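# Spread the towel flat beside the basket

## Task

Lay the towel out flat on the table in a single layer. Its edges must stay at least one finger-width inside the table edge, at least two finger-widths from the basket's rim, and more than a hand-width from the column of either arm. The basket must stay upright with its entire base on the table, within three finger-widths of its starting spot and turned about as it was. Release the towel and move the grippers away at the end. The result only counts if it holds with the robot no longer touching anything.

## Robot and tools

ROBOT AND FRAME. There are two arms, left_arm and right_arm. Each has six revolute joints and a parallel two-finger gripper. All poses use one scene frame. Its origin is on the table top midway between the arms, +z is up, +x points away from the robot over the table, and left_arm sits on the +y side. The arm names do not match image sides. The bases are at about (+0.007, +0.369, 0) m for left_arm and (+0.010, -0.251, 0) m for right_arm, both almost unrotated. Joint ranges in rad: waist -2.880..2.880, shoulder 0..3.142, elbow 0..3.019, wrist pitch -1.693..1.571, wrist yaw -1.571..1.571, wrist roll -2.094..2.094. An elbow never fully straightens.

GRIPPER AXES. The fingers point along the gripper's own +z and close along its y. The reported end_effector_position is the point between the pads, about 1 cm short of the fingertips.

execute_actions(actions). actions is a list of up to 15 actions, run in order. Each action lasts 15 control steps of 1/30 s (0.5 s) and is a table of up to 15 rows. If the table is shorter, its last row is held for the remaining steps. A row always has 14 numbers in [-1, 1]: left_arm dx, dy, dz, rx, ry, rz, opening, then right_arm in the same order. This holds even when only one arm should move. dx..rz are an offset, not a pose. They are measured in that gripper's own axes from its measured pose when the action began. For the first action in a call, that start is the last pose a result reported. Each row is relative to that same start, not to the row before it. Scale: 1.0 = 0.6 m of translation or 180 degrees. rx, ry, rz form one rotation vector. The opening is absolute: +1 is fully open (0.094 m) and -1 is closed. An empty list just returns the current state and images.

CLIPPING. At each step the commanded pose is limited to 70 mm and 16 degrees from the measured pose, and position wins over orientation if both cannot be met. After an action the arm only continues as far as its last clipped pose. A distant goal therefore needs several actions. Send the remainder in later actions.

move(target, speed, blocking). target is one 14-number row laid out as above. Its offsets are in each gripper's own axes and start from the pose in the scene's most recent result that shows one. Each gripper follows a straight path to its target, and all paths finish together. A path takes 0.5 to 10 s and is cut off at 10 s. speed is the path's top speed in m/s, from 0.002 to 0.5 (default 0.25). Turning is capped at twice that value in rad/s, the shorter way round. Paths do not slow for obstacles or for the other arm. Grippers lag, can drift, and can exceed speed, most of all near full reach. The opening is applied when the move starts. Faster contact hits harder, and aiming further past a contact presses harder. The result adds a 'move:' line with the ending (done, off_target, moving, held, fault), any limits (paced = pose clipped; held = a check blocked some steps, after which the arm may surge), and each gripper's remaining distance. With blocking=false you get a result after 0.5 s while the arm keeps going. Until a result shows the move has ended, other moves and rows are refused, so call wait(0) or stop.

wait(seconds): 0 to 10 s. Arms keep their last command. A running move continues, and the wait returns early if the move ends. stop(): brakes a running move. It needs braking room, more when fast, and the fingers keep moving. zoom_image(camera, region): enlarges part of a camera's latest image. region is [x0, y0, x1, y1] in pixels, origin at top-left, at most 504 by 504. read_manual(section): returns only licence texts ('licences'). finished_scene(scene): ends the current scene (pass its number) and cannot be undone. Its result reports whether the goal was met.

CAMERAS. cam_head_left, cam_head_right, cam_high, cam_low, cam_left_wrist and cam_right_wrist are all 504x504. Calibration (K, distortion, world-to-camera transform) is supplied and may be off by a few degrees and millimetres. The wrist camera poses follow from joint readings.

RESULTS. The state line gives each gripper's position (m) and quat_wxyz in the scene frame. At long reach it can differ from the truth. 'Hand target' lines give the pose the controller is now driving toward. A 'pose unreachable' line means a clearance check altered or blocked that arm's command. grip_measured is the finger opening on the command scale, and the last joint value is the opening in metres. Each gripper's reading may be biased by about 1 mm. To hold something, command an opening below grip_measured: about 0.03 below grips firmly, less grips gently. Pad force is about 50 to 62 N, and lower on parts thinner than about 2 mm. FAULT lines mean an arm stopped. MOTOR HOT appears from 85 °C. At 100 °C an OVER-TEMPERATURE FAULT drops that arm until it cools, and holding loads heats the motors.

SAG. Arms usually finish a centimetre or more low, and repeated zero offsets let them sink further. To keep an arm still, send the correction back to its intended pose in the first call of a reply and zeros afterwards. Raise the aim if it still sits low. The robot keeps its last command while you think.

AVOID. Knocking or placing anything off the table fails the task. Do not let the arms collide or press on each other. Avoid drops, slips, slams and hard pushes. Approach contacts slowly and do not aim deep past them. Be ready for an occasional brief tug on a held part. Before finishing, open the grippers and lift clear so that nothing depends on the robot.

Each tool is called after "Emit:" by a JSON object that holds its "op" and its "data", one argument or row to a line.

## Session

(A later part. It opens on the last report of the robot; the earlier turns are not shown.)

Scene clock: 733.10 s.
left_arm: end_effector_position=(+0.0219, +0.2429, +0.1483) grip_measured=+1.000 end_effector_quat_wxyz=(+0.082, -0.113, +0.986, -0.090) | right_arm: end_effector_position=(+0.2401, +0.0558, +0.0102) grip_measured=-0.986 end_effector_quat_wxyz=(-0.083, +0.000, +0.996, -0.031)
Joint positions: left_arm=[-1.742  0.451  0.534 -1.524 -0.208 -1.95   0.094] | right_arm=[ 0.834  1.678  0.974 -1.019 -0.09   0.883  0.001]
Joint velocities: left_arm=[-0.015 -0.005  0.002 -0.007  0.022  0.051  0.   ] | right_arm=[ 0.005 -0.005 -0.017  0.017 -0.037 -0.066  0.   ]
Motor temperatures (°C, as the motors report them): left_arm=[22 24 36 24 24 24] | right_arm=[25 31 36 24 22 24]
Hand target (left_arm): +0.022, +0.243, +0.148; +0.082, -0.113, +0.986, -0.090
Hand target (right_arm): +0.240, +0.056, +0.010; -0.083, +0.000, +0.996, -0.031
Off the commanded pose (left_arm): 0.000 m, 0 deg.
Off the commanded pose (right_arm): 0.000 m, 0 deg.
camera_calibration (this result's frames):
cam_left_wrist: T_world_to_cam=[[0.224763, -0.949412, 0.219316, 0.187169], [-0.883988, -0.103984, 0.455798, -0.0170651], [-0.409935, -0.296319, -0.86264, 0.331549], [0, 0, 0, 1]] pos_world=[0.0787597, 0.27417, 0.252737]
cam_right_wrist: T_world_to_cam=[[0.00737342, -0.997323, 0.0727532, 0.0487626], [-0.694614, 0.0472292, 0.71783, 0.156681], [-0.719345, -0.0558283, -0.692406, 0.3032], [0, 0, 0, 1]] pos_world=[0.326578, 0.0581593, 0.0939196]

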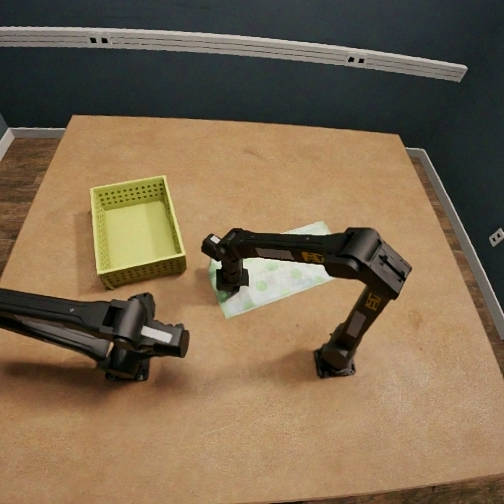

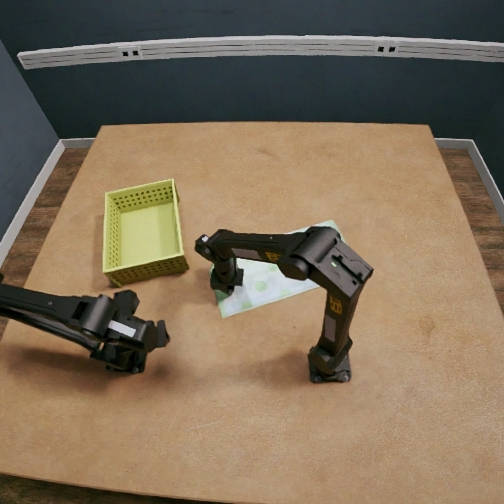

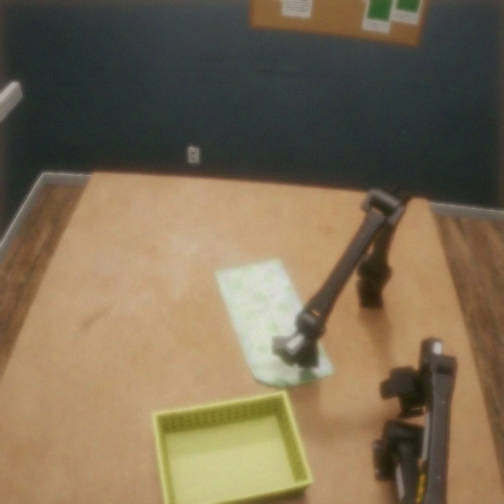

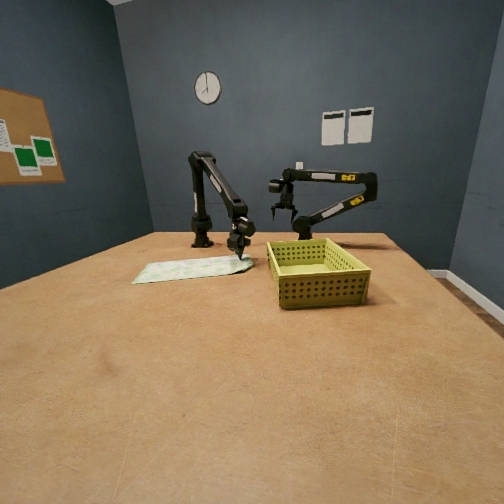

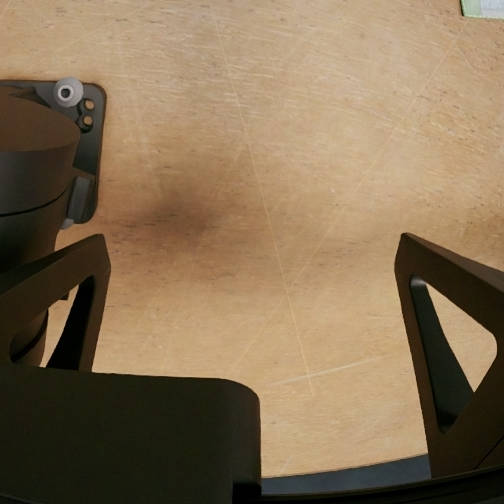

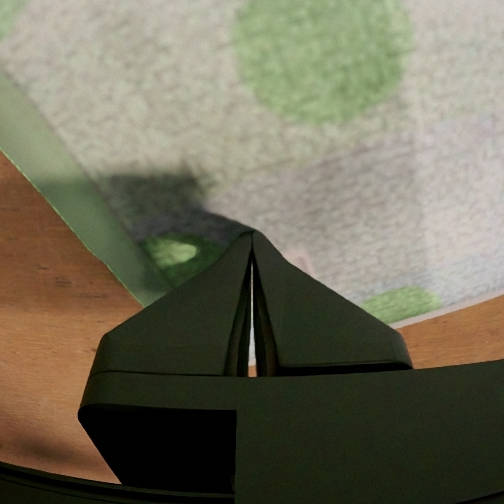

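Emit:
{"op": "execute_actions", "data": {
  "actions": [
    [[0,0,0,0,0,0,1,0,0,-0.04,0,0,0,0.6]],
    [[0,0,0,0,0,0,1,-0.01,0.05,0,0,0,0,0.6]],
    [[0,0,0,0,0,0,1,0,0,0,0,0,0,0.6]]
  ]
}}

Scene clock: 737.07 s.
left_arm: end_effector_position=(+0.0219, +0.2429, +0.1483) grip_measured=+1.000 end_effector_quat_wxyz=(+0.082, -0.113, +0.986, -0.090) | right_arm: end_effector_position=(+0.2343, +0.0671, +0.0129) grip_measured=+0.598 end_effector_quat_wxyz=(-0.095, -0.002, +0.994, -0.049)
Joint positions: left_arm=[-1.742  0.451  0.534 -1.524 -0.208 -1.95   0.094] | right_arm=[ 0.864  1.71   1.022 -1.077 -0.091  0.905  0.075]
Joint velocities: left_arm=[-0.005 -0.005 -0.007 -0.002  0.022  0.007  0.   ] | right_arm=[-0.024 -0.005 -0.002 -0.012  0.037  0.051  0.   ]
Motor temperatures (°C, as the motors report them): left_arm=[22 24 36 24 24 24] | right_arm=[25 31 36 24 22 24]
Hand target (left_arm): +0.022, +0.243, +0.148; +0.082, -0.113, +0.986, -0.090
Hand target (right_arm): +0.234, +0.067, +0.013; -0.095, -0.002, +0.994, -0.049
Off the commanded pose (left_arm): 0.000 m, 0 deg.
Off the commanded pose (right_arm): 0.000 m, 0 deg.
camera_calibration (this result's frames):
cam_left_wrist: T_world_to_cam=[[0.224763, -0.949412, 0.219316, 0.187169], [-0.883988, -0.103984, 0.455798, -0.0170651], [-0.409935, -0.296319, -0.86264, 0.331549], [0, 0, 0, 1]] pos_world=[0.0787597, 0.27417, 0.252737]
cam_right_wrist: T_world_to_cam=[[0.0170588, -0.993983, 0.108195, 0.056912], [-0.677006, 0.0681483, 0.732816, 0.144471], [-0.73578, -0.0857497, -0.67177, 0.307092], [0, 0, 0, 1]] pos_world=[0.322789, 0.0730571, 0.0942667]

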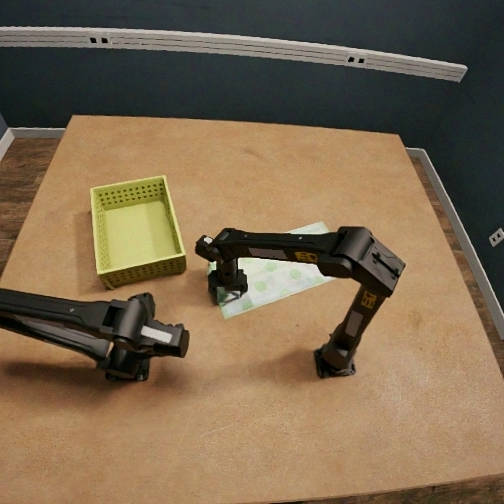

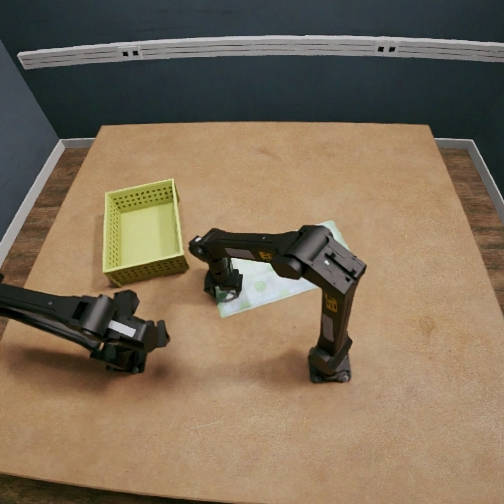

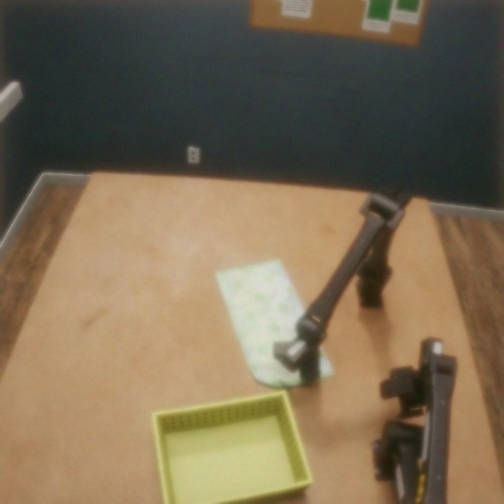

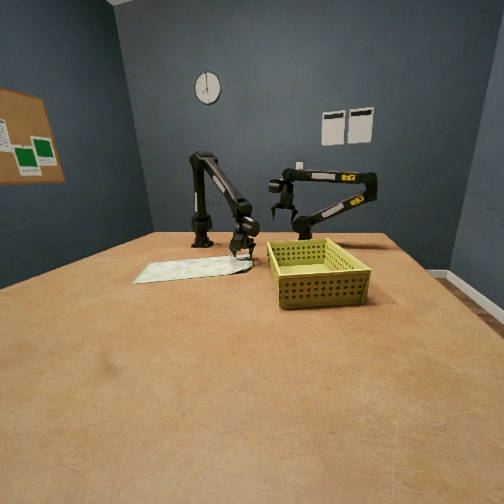

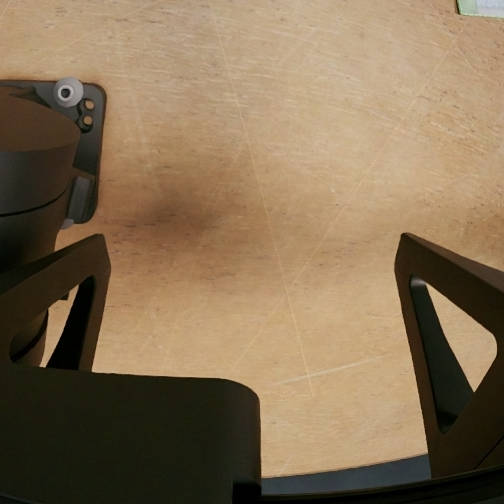

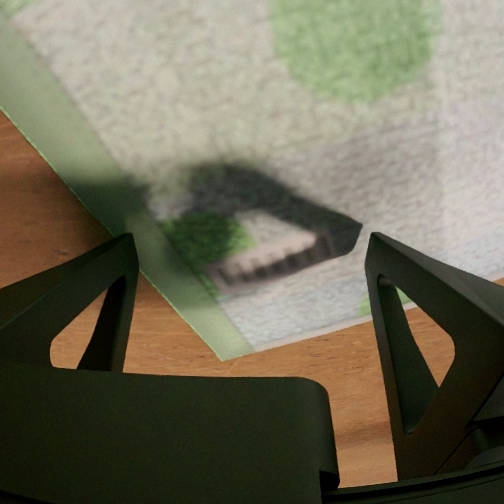

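Emit:
{"op": "execute_actions", "data": {
  "actions": [
    [[0,0,0,0,0,0,1,-0.01,0,0.008,0,0,0,0.6]],
    [[0,0,0,0,0,0,1,0,0,0.004,0,0,0,0]],
    [[0,0,0,0,0,0,1,0,0,0,0,0,0,-0.6]],
    [[0,0,0,0,0,0,1,0,0,0,0,0,0,-1]],
    [[0,0,0,0,0,0,1,0,0,0,0,0,0,-1]]
  ]
}}

Scene clock: 743.40 s.
left_arm: end_effector_position=(+0.0219, +0.2429, +0.1483) grip_measured=+1.000 end_effector_quat_wxyz=(+0.082, -0.113, +0.986, -0.090) | right_arm: end_effector_position=(+0.2341, +0.0659, +0.0123) grip_measured=-0.986 end_effector_quat_wxyz=(-0.096, -0.003, +0.994, -0.049)
Joint positions: left_arm=[-1.742  0.451  0.534 -1.524 -0.208 -1.95   0.094] | right_arm=[ 0.862  1.71   1.019 -1.077 -0.091  0.902  0.001]
Joint velocities: left_arm=[ 0.005 -0.005 -0.012  0.007  0.051  0.007  0.   ] | right_arm=[-0.005  0.005 -0.002 -0.012 -0.022  0.022 -0.   ]
Motor temperatures (°C, as the motors report them): left_arm=[22 24 36 24 24 24] | right_arm=[25 31 35 24 22 24]
Hand target (left_arm): +0.022, +0.243, +0.148; +0.082, -0.113, +0.986, -0.090
Hand target (right_arm): +0.234, +0.066, +0.012; -0.096, -0.003, +0.994, -0.049
Off the commanded pose (left_arm): 0.000 m, 0 deg.
Off the commanded pose (right_arm): 0.000 m, 0 deg.
camera_calibration (this result's frames):
cam_left_wrist: T_world_to_cam=[[0.224763, -0.949412, 0.219316, 0.187169], [-0.883988, -0.103984, 0.455798, -0.0170651], [-0.409935, -0.296319, -0.86264, 0.331549], [0, 0, 0, 1]] pos_world=[0.0787597, 0.27417, 0.252737]
cam_right_wrist: T_world_to_cam=[[0.0186891, -0.993823, 0.109395, 0.0553558], [-0.675865, 0.0680713, 0.733875, 0.144566], [-0.736789, -0.0876516, -0.670418, 0.306814], [0, 0, 0, 1]] pos_world=[0.32273, 0.0720658, 0.0935444]

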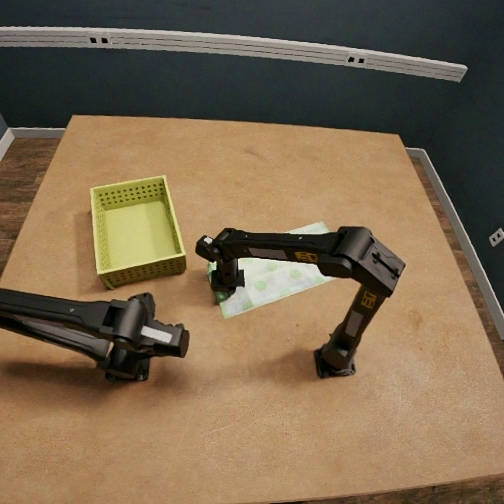

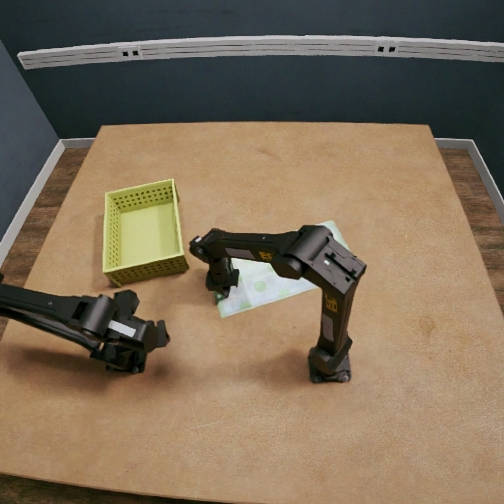

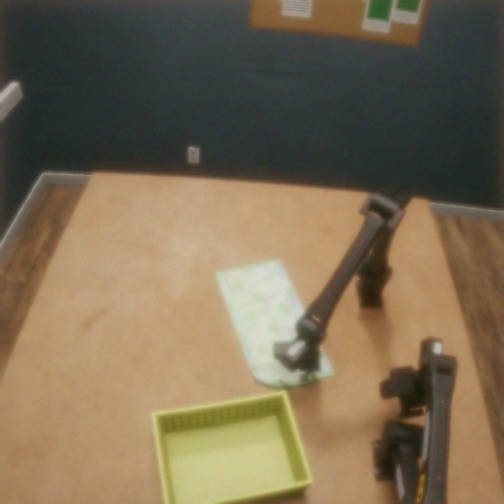

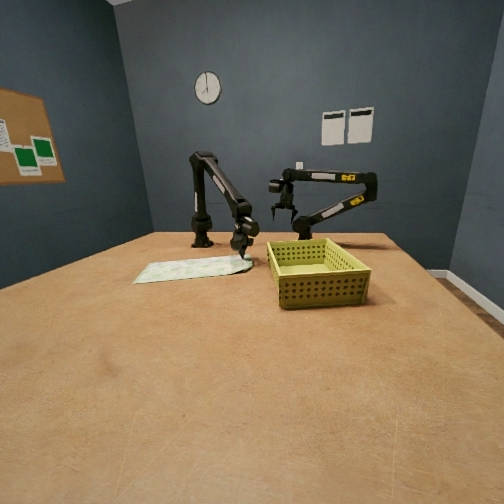

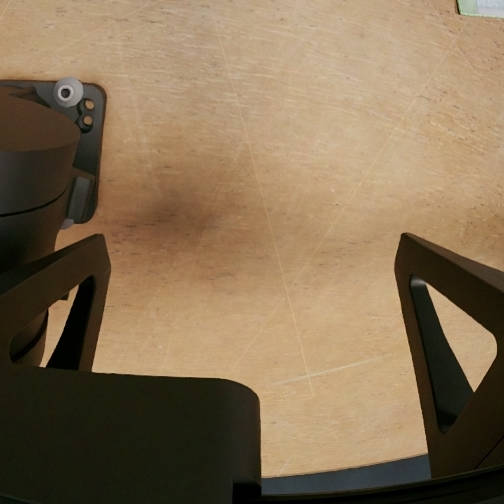

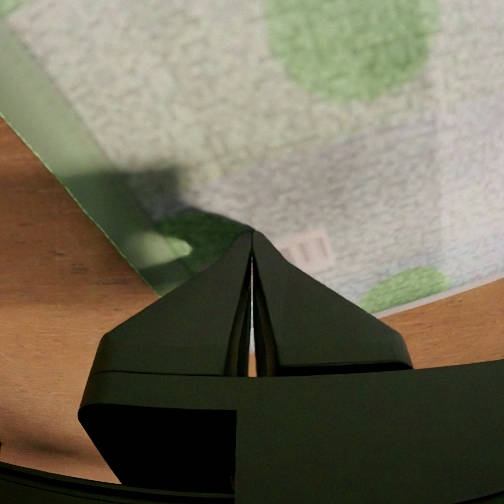

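Emit:
{"op": "move", "data": {
  "target": [0,0,0,0,0,0,1, -0.035,0.0,-0.045,-0.035,-0.03,0,0.6],
  "speed": 0.05
}}

Emit:
{"op": "move", "data": {
  "target": [0,0,0,0,0,0,1, 0,0,0.06,0,0,0,0.6],
  "speed": 0.03
}}

Emit:
{"op": "execute_actions", "data": {
  "actions": [
    [[0,0,0,0,0,0,1,0,0,0.004,0,0,0,0.2]],
    [[0,0,0,0,0,0,1,0,0,0,0,0,0,-0.3]],
    [[0,0,0,0,0,0,1,0,0,0,0,0,0,-0.7]],
    [[0,0,0,0,0,0,1,0,0,0,0,0,0,-1]],
    [[0,0,0,0,0,0,1,0,0,0,0,0,0,-1]]
  ]
}}

Scene clock: 751.60 s.
left_arm: end_effector_position=(+0.0219, +0.2429, +0.1483) grip_measured=+1.000 end_effector_quat_wxyz=(+0.082, -0.113, +0.986, -0.090) | right_arm: end_effector_position=(+0.2535, +0.0664, +0.0276) grip_measured=+0.598 end_effector_quat_wxyz=(-0.061, +0.003, +0.998, -0.006)
Joint positions: left_arm=[-1.742  0.451  0.534 -1.524 -0.208 -1.95   0.094] | right_arm=[ 0.826  1.645  0.994 -1.007 -0.088  0.882  0.075]
Joint velocities: left_arm=[ 0.005 -0.005 -0.017  0.012  0.007  0.037  0.   ] | right_arm=[-0.015  0.015  0.012 -0.012 -0.051  0.081 -0.001]
Motor temperatures (°C, as the motors report them): left_arm=[22 24 36 24 24 24] | right_arm=[25 31 35 24 22 24]
Hand target (left_arm): +0.022, +0.243, +0.148; +0.082, -0.113, +0.986, -0.090
Hand target (right_arm): +0.259, +0.068, +0.034; -0.050, +0.001, +0.999, +0.005
Off the commanded pose (left_arm): 0.000 m, 0 deg.
Off the commanded pose (right_arm): 0.010 m, 2 deg.
move: done
camera_calibration (this result's frames):
cam_left_wrist: T_world_to_cam=[[0.224763, -0.949412, 0.219316, 0.187169], [-0.883988, -0.103984, 0.455798, -0.0170651], [-0.409935, -0.296319, -0.86264, 0.331549], [0, 0, 0, 1]] pos_world=[0.0787597, 0.27417, 0.252737]
cam_right_wrist: T_world_to_cam=[[-0.00206918, -0.999729, 0.023192, 0.0619148], [-0.725005, 0.0174731, 0.688522, 0.163521], [-0.688741, -0.0153897, -0.724844, 0.315977], [0, 0, 0, 1]] pos_world=[0.336307, 0.0639036, 0.11501]

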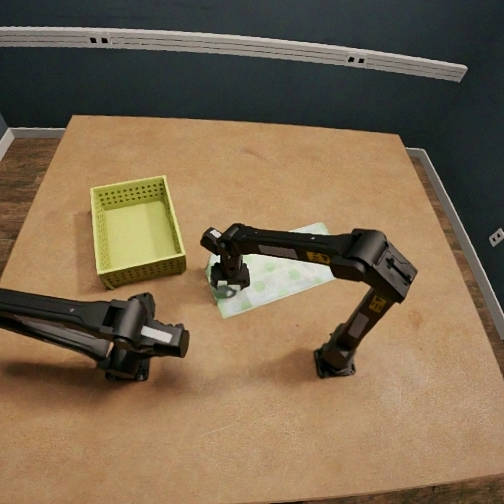

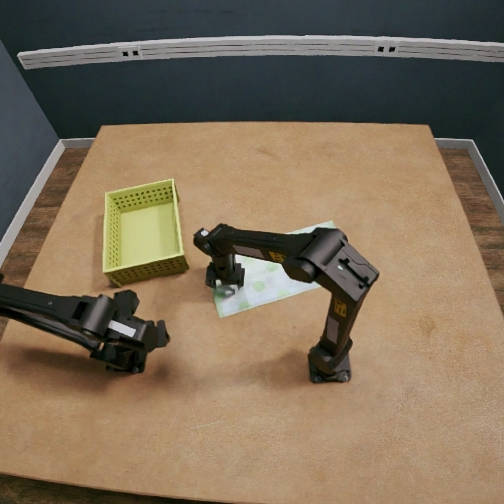

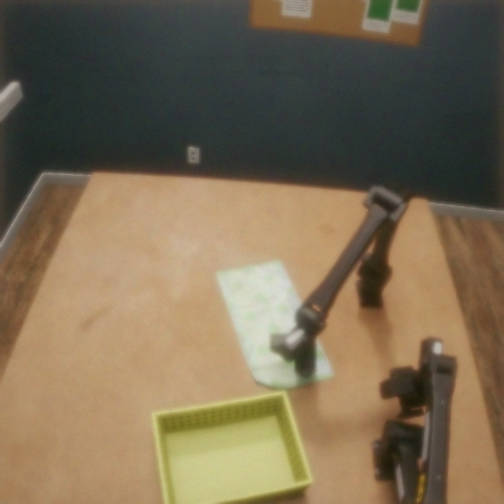

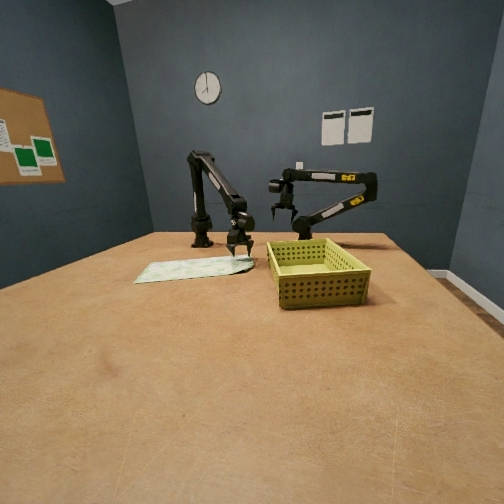

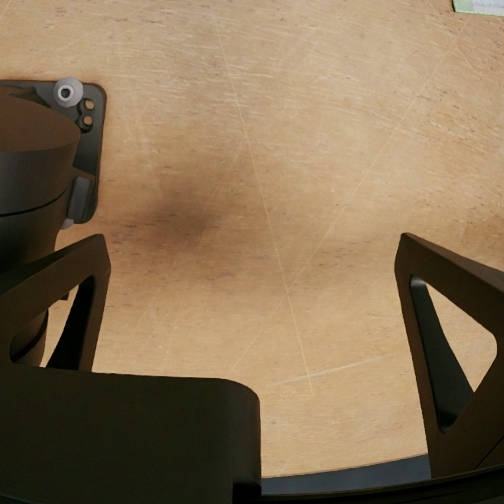

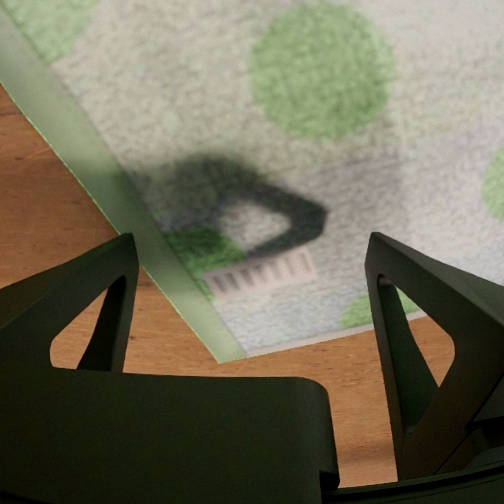

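Scene clock: 753.03 s.
left_arm: end_effector_position=(+0.0219, +0.2429, +0.1483) grip_measured=+1.000 end_effector_quat_wxyz=(+0.082, -0.113, +0.986, -0.090) | right_arm: end_effector_position=(+0.2518, +0.0644, +0.0081) grip_measured=+0.598 end_effector_quat_wxyz=(-0.060, +0.006, +0.998, -0.004)
Joint positions: left_arm=[-1.742  0.451  0.534 -1.524 -0.208 -1.95   0.094] | right_arm=[ 0.826  1.671  0.964 -0.946 -0.088  0.889  0.075]
Joint velocities: left_arm=[-0.005 -0.005 -0.012 -0.012 -0.037  0.007  0.   ] | right_arm=[ 0.005 -0.015 -0.012 -0.017 -0.037  0.022  0.   ]
Motor temperatures (°C, as the motors report them): left_arm=[22 24 36 24 24 24] | right_arm=[25 31 35 24 22 24]
Hand target (left_arm): +0.022, +0.243, +0.148; +0.082, -0.113, +0.986, -0.090
Hand target (right_arm): +0.249, +0.066, -0.007; -0.061, +0.003, +0.998, -0.006
Off the commanded pose (left_arm): 0.000 m, 0 deg.
Off the commanded pose (right_arm): 0.017 m, 0 deg.
move: off_target (right_arm)
camera_calibration (this result's frames):
cam_left_wrist: T_world_to_cam=[[0.224763, -0.949412, 0.219316, 0.187169], [-0.883988, -0.103984, 0.455798, -0.0170651], [-0.409935, -0.296319, -0.86264, 0.331549], [0, 0, 0, 1]] pos_world=[0.0787597, 0.27417, 0.252737]
cam_right_wrist: T_world_to_cam=[[-0.00857425, -0.99976, 0.0201378, 0.061954], [-0.727094, 0.0200586, 0.686245, 0.176117], [-0.686485, -0.00875805, -0.727092, 0.299655], [0, 0, 0, 1]] pos_world=[0.334293, 0.0610309, 0.0957702]

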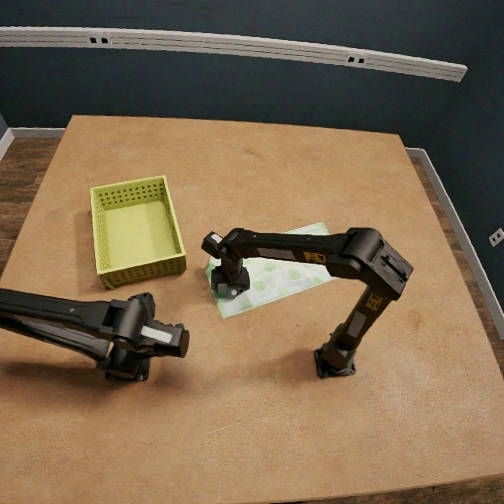

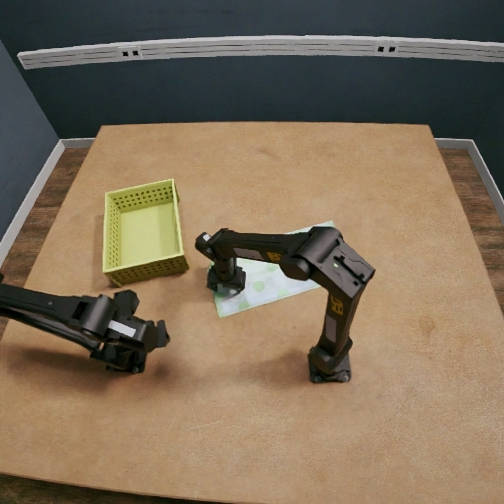

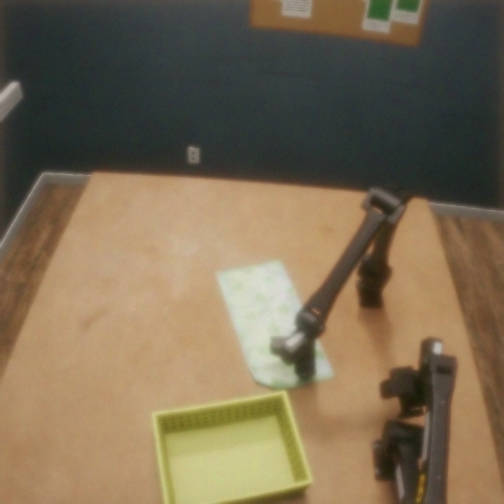

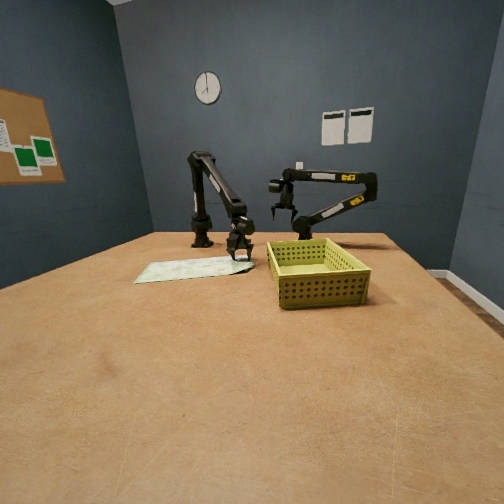

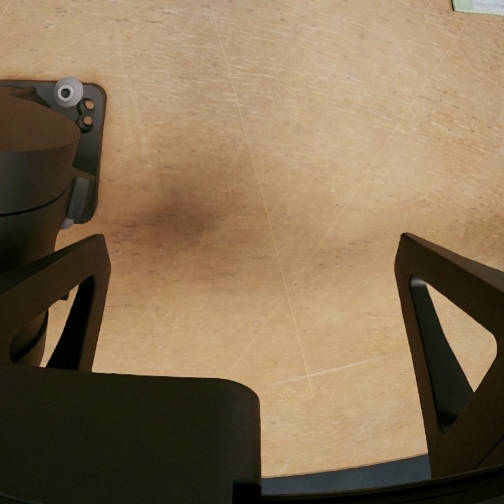

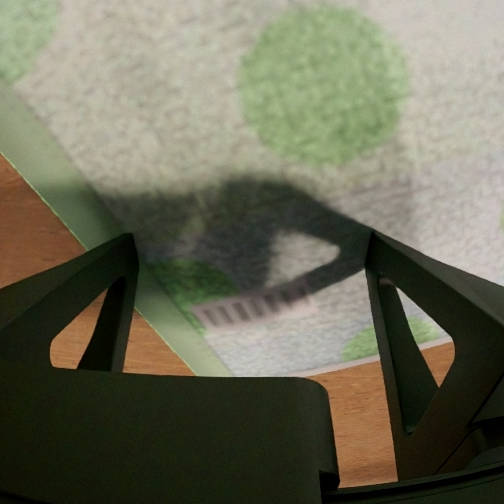

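Scene clock: 755.53 s.
left_arm: end_effector_position=(+0.0219, +0.2429, +0.1483) grip_measured=+1.000 end_effector_quat_wxyz=(+0.082, -0.113, +0.986, -0.090) | right_arm: end_effector_position=(+0.2521, +0.0644, +0.0087) grip_measured=-0.964 end_effector_quat_wxyz=(-0.059, +0.006, +0.998, -0.004)
Joint positions: left_arm=[-1.742  0.451  0.534 -1.524 -0.208 -1.95   0.094] | right_arm=[ 0.826  1.669  0.964 -0.946 -0.087  0.889  0.002]
Joint velocities: left_arm=[ 0.015  0.005  0.002 -0.002 -0.037 -0.022  0.   ] | right_arm=[-0.015 -0.005 -0.002 -0.007 -0.081 -0.022  0.   ]
Motor temperatures (°C, as the motors report them): left_arm=[22 24 36 24 24 24] | right_arm=[25 31 35 24 22 24]
Hand target (left_arm): +0.022, +0.243, +0.148; +0.082, -0.113, +0.986, -0.090
Hand target (right_arm): +0.252, +0.064, +0.009; -0.059, +0.006, +0.998, -0.004
Off the commanded pose (left_arm): 0.000 m, 0 deg.
Off the commanded pose (right_arm): 0.000 m, 0 deg.
camera_calibration (this result's frames):
cam_left_wrist: T_world_to_cam=[[0.224763, -0.949412, 0.219316, 0.187169], [-0.883988, -0.103984, 0.455798, -0.0170651], [-0.409935, -0.296319, -0.86264, 0.331549], [0, 0, 0, 1]] pos_world=[0.0787597, 0.27417, 0.252737]
cam_right_wrist: T_world_to_cam=[[-0.00851841, -0.99977, 0.0196719, 0.0619536], [-0.728365, 0.0196825, 0.684907, 0.176286], [-0.685137, -0.00849401, -0.728365, 0.299899], [0, 0, 0, 1]] pos_world=[0.3344, 0.0610169, 0.0964773]

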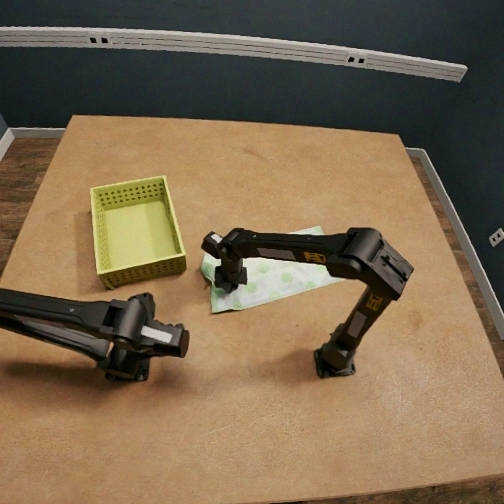

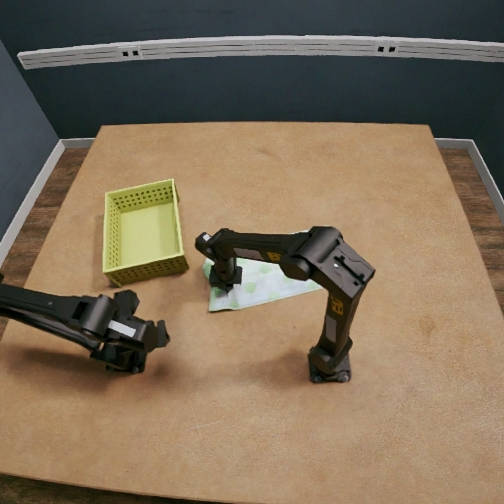

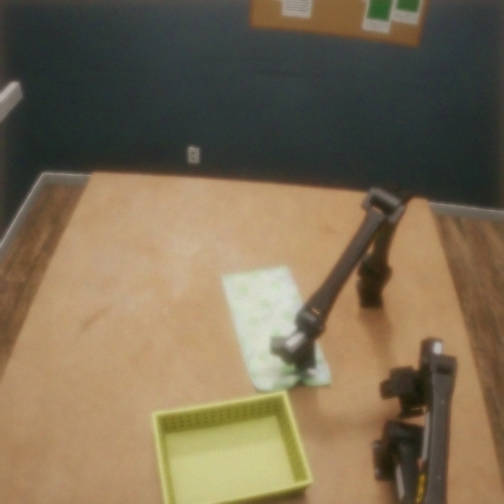

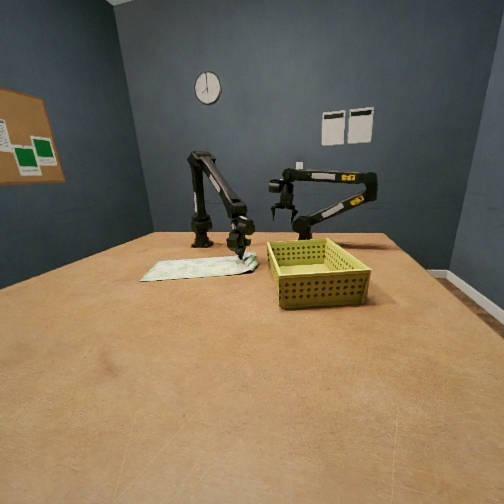

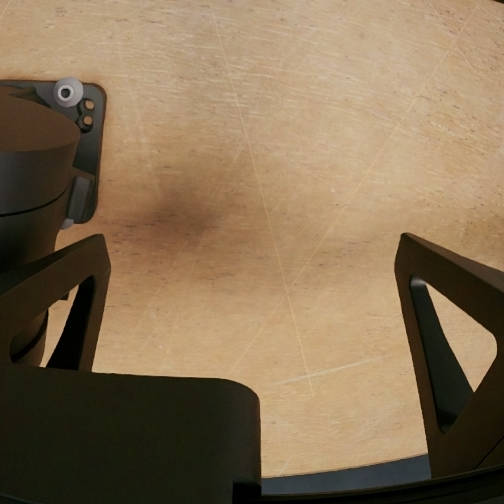

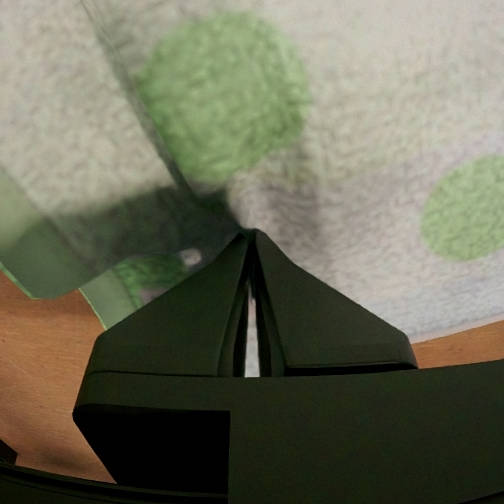

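Emit:
{"op": "move", "data": {
  "target": [0,0,0,0,0,0,1, -0.3,-0.15,-0.3,0,0,0,-1],
  "speed": 0.08
}}

Scene clock: 765.07 s.
left_arm: end_effector_position=(+0.0219, +0.2429, +0.1483) grip_measured=+1.000 end_effector_quat_wxyz=(+0.082, -0.113, +0.986, -0.090) | right_arm: end_effector_position=(+0.4344, -0.0324, +0.1557) grip_measured=-0.964 end_effector_quat_wxyz=(-0.075, +0.010, +0.997, -0.002)
Joint positions: left_arm=[-1.742  0.451  0.534 -1.524 -0.208 -1.95   0.094] | right_arm=[ 0.4    1.709  1.452 -1.449 -0.063  0.471  0.002]
Joint velocities: left_arm=[-0.015 -0.005  0.002 -0.002  0.066  0.022  0.   ] | right_arm=[-0.005  0.005 -0.022  0.002 -0.022 -0.051 -0.   ]
Motor temperatures (°C, as the motors report them): left_arm=[22 24 36 24 24 24] | right_arm=[25 31 35 24 22 24]
Hand target (left_arm): +0.022, +0.243, +0.148; +0.082, -0.113, +0.986, -0.090
Hand target (right_arm): +0.447, -0.028, +0.166; -0.064, +0.006, +0.998, +0.001
Off the commanded pose (left_arm): 0.000 m, 0 deg.
Off the commanded pose (right_arm): 0.021 m, 2 deg.
move: off_target (right_arm)
camera_calibration (this result's frames):
cam_left_wrist: T_world_to_cam=[[0.224763, -0.949412, 0.219316, 0.187169], [-0.883988, -0.103984, 0.455798, -0.0170651], [-0.409935, -0.296319, -0.86264, 0.331549], [0, 0, 0, 1]] pos_world=[0.0787597, 0.27417, 0.252737]
cam_right_wrist: T_world_to_cam=[[-0.0166198, -0.999711, 0.0173413, -0.0322495], [-0.706281, 0.0240145, 0.707525, 0.197264], [-0.707737, -0.00048887, -0.706476, 0.537718], [0, 0, 0, 1]] pos_world=[0.51935, -0.0367145, 0.240875]

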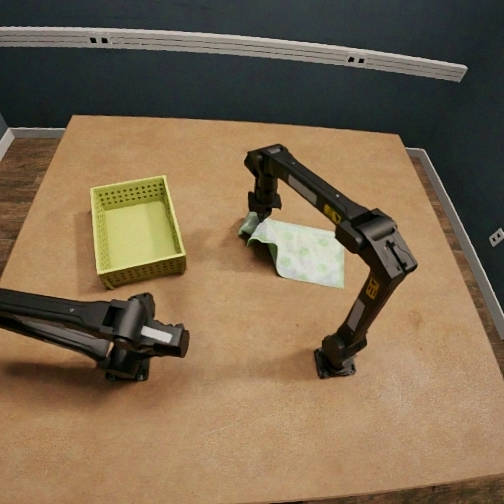

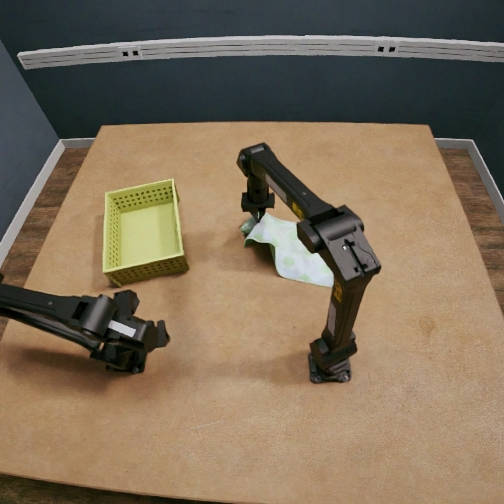

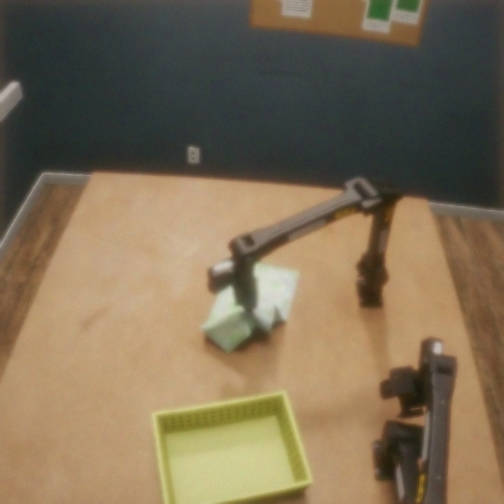

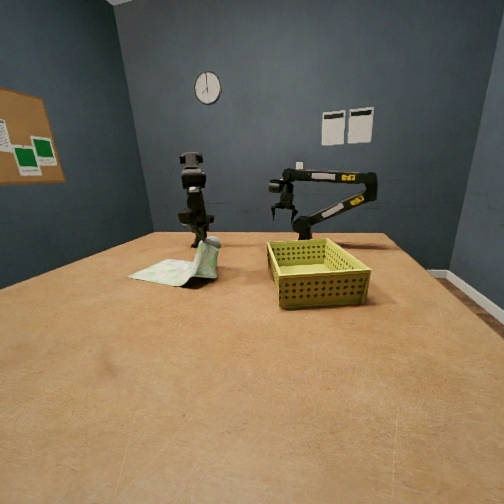

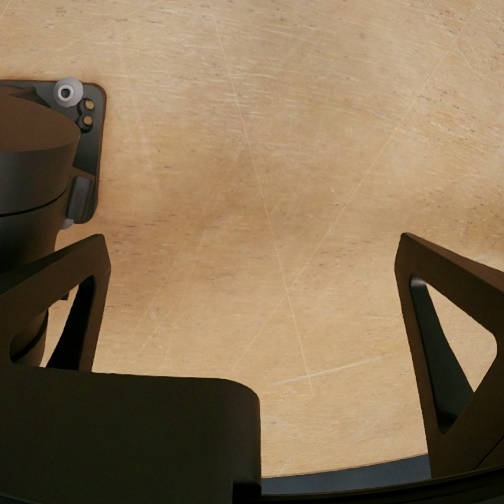

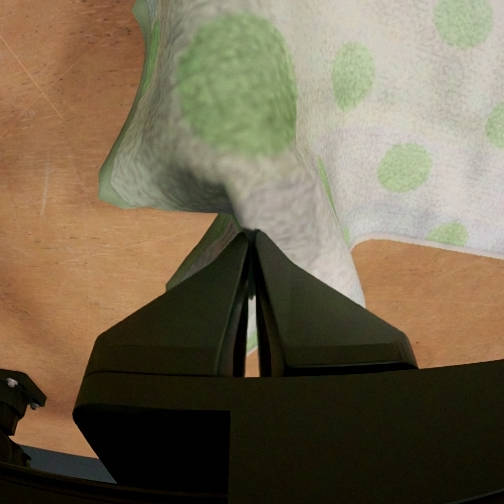

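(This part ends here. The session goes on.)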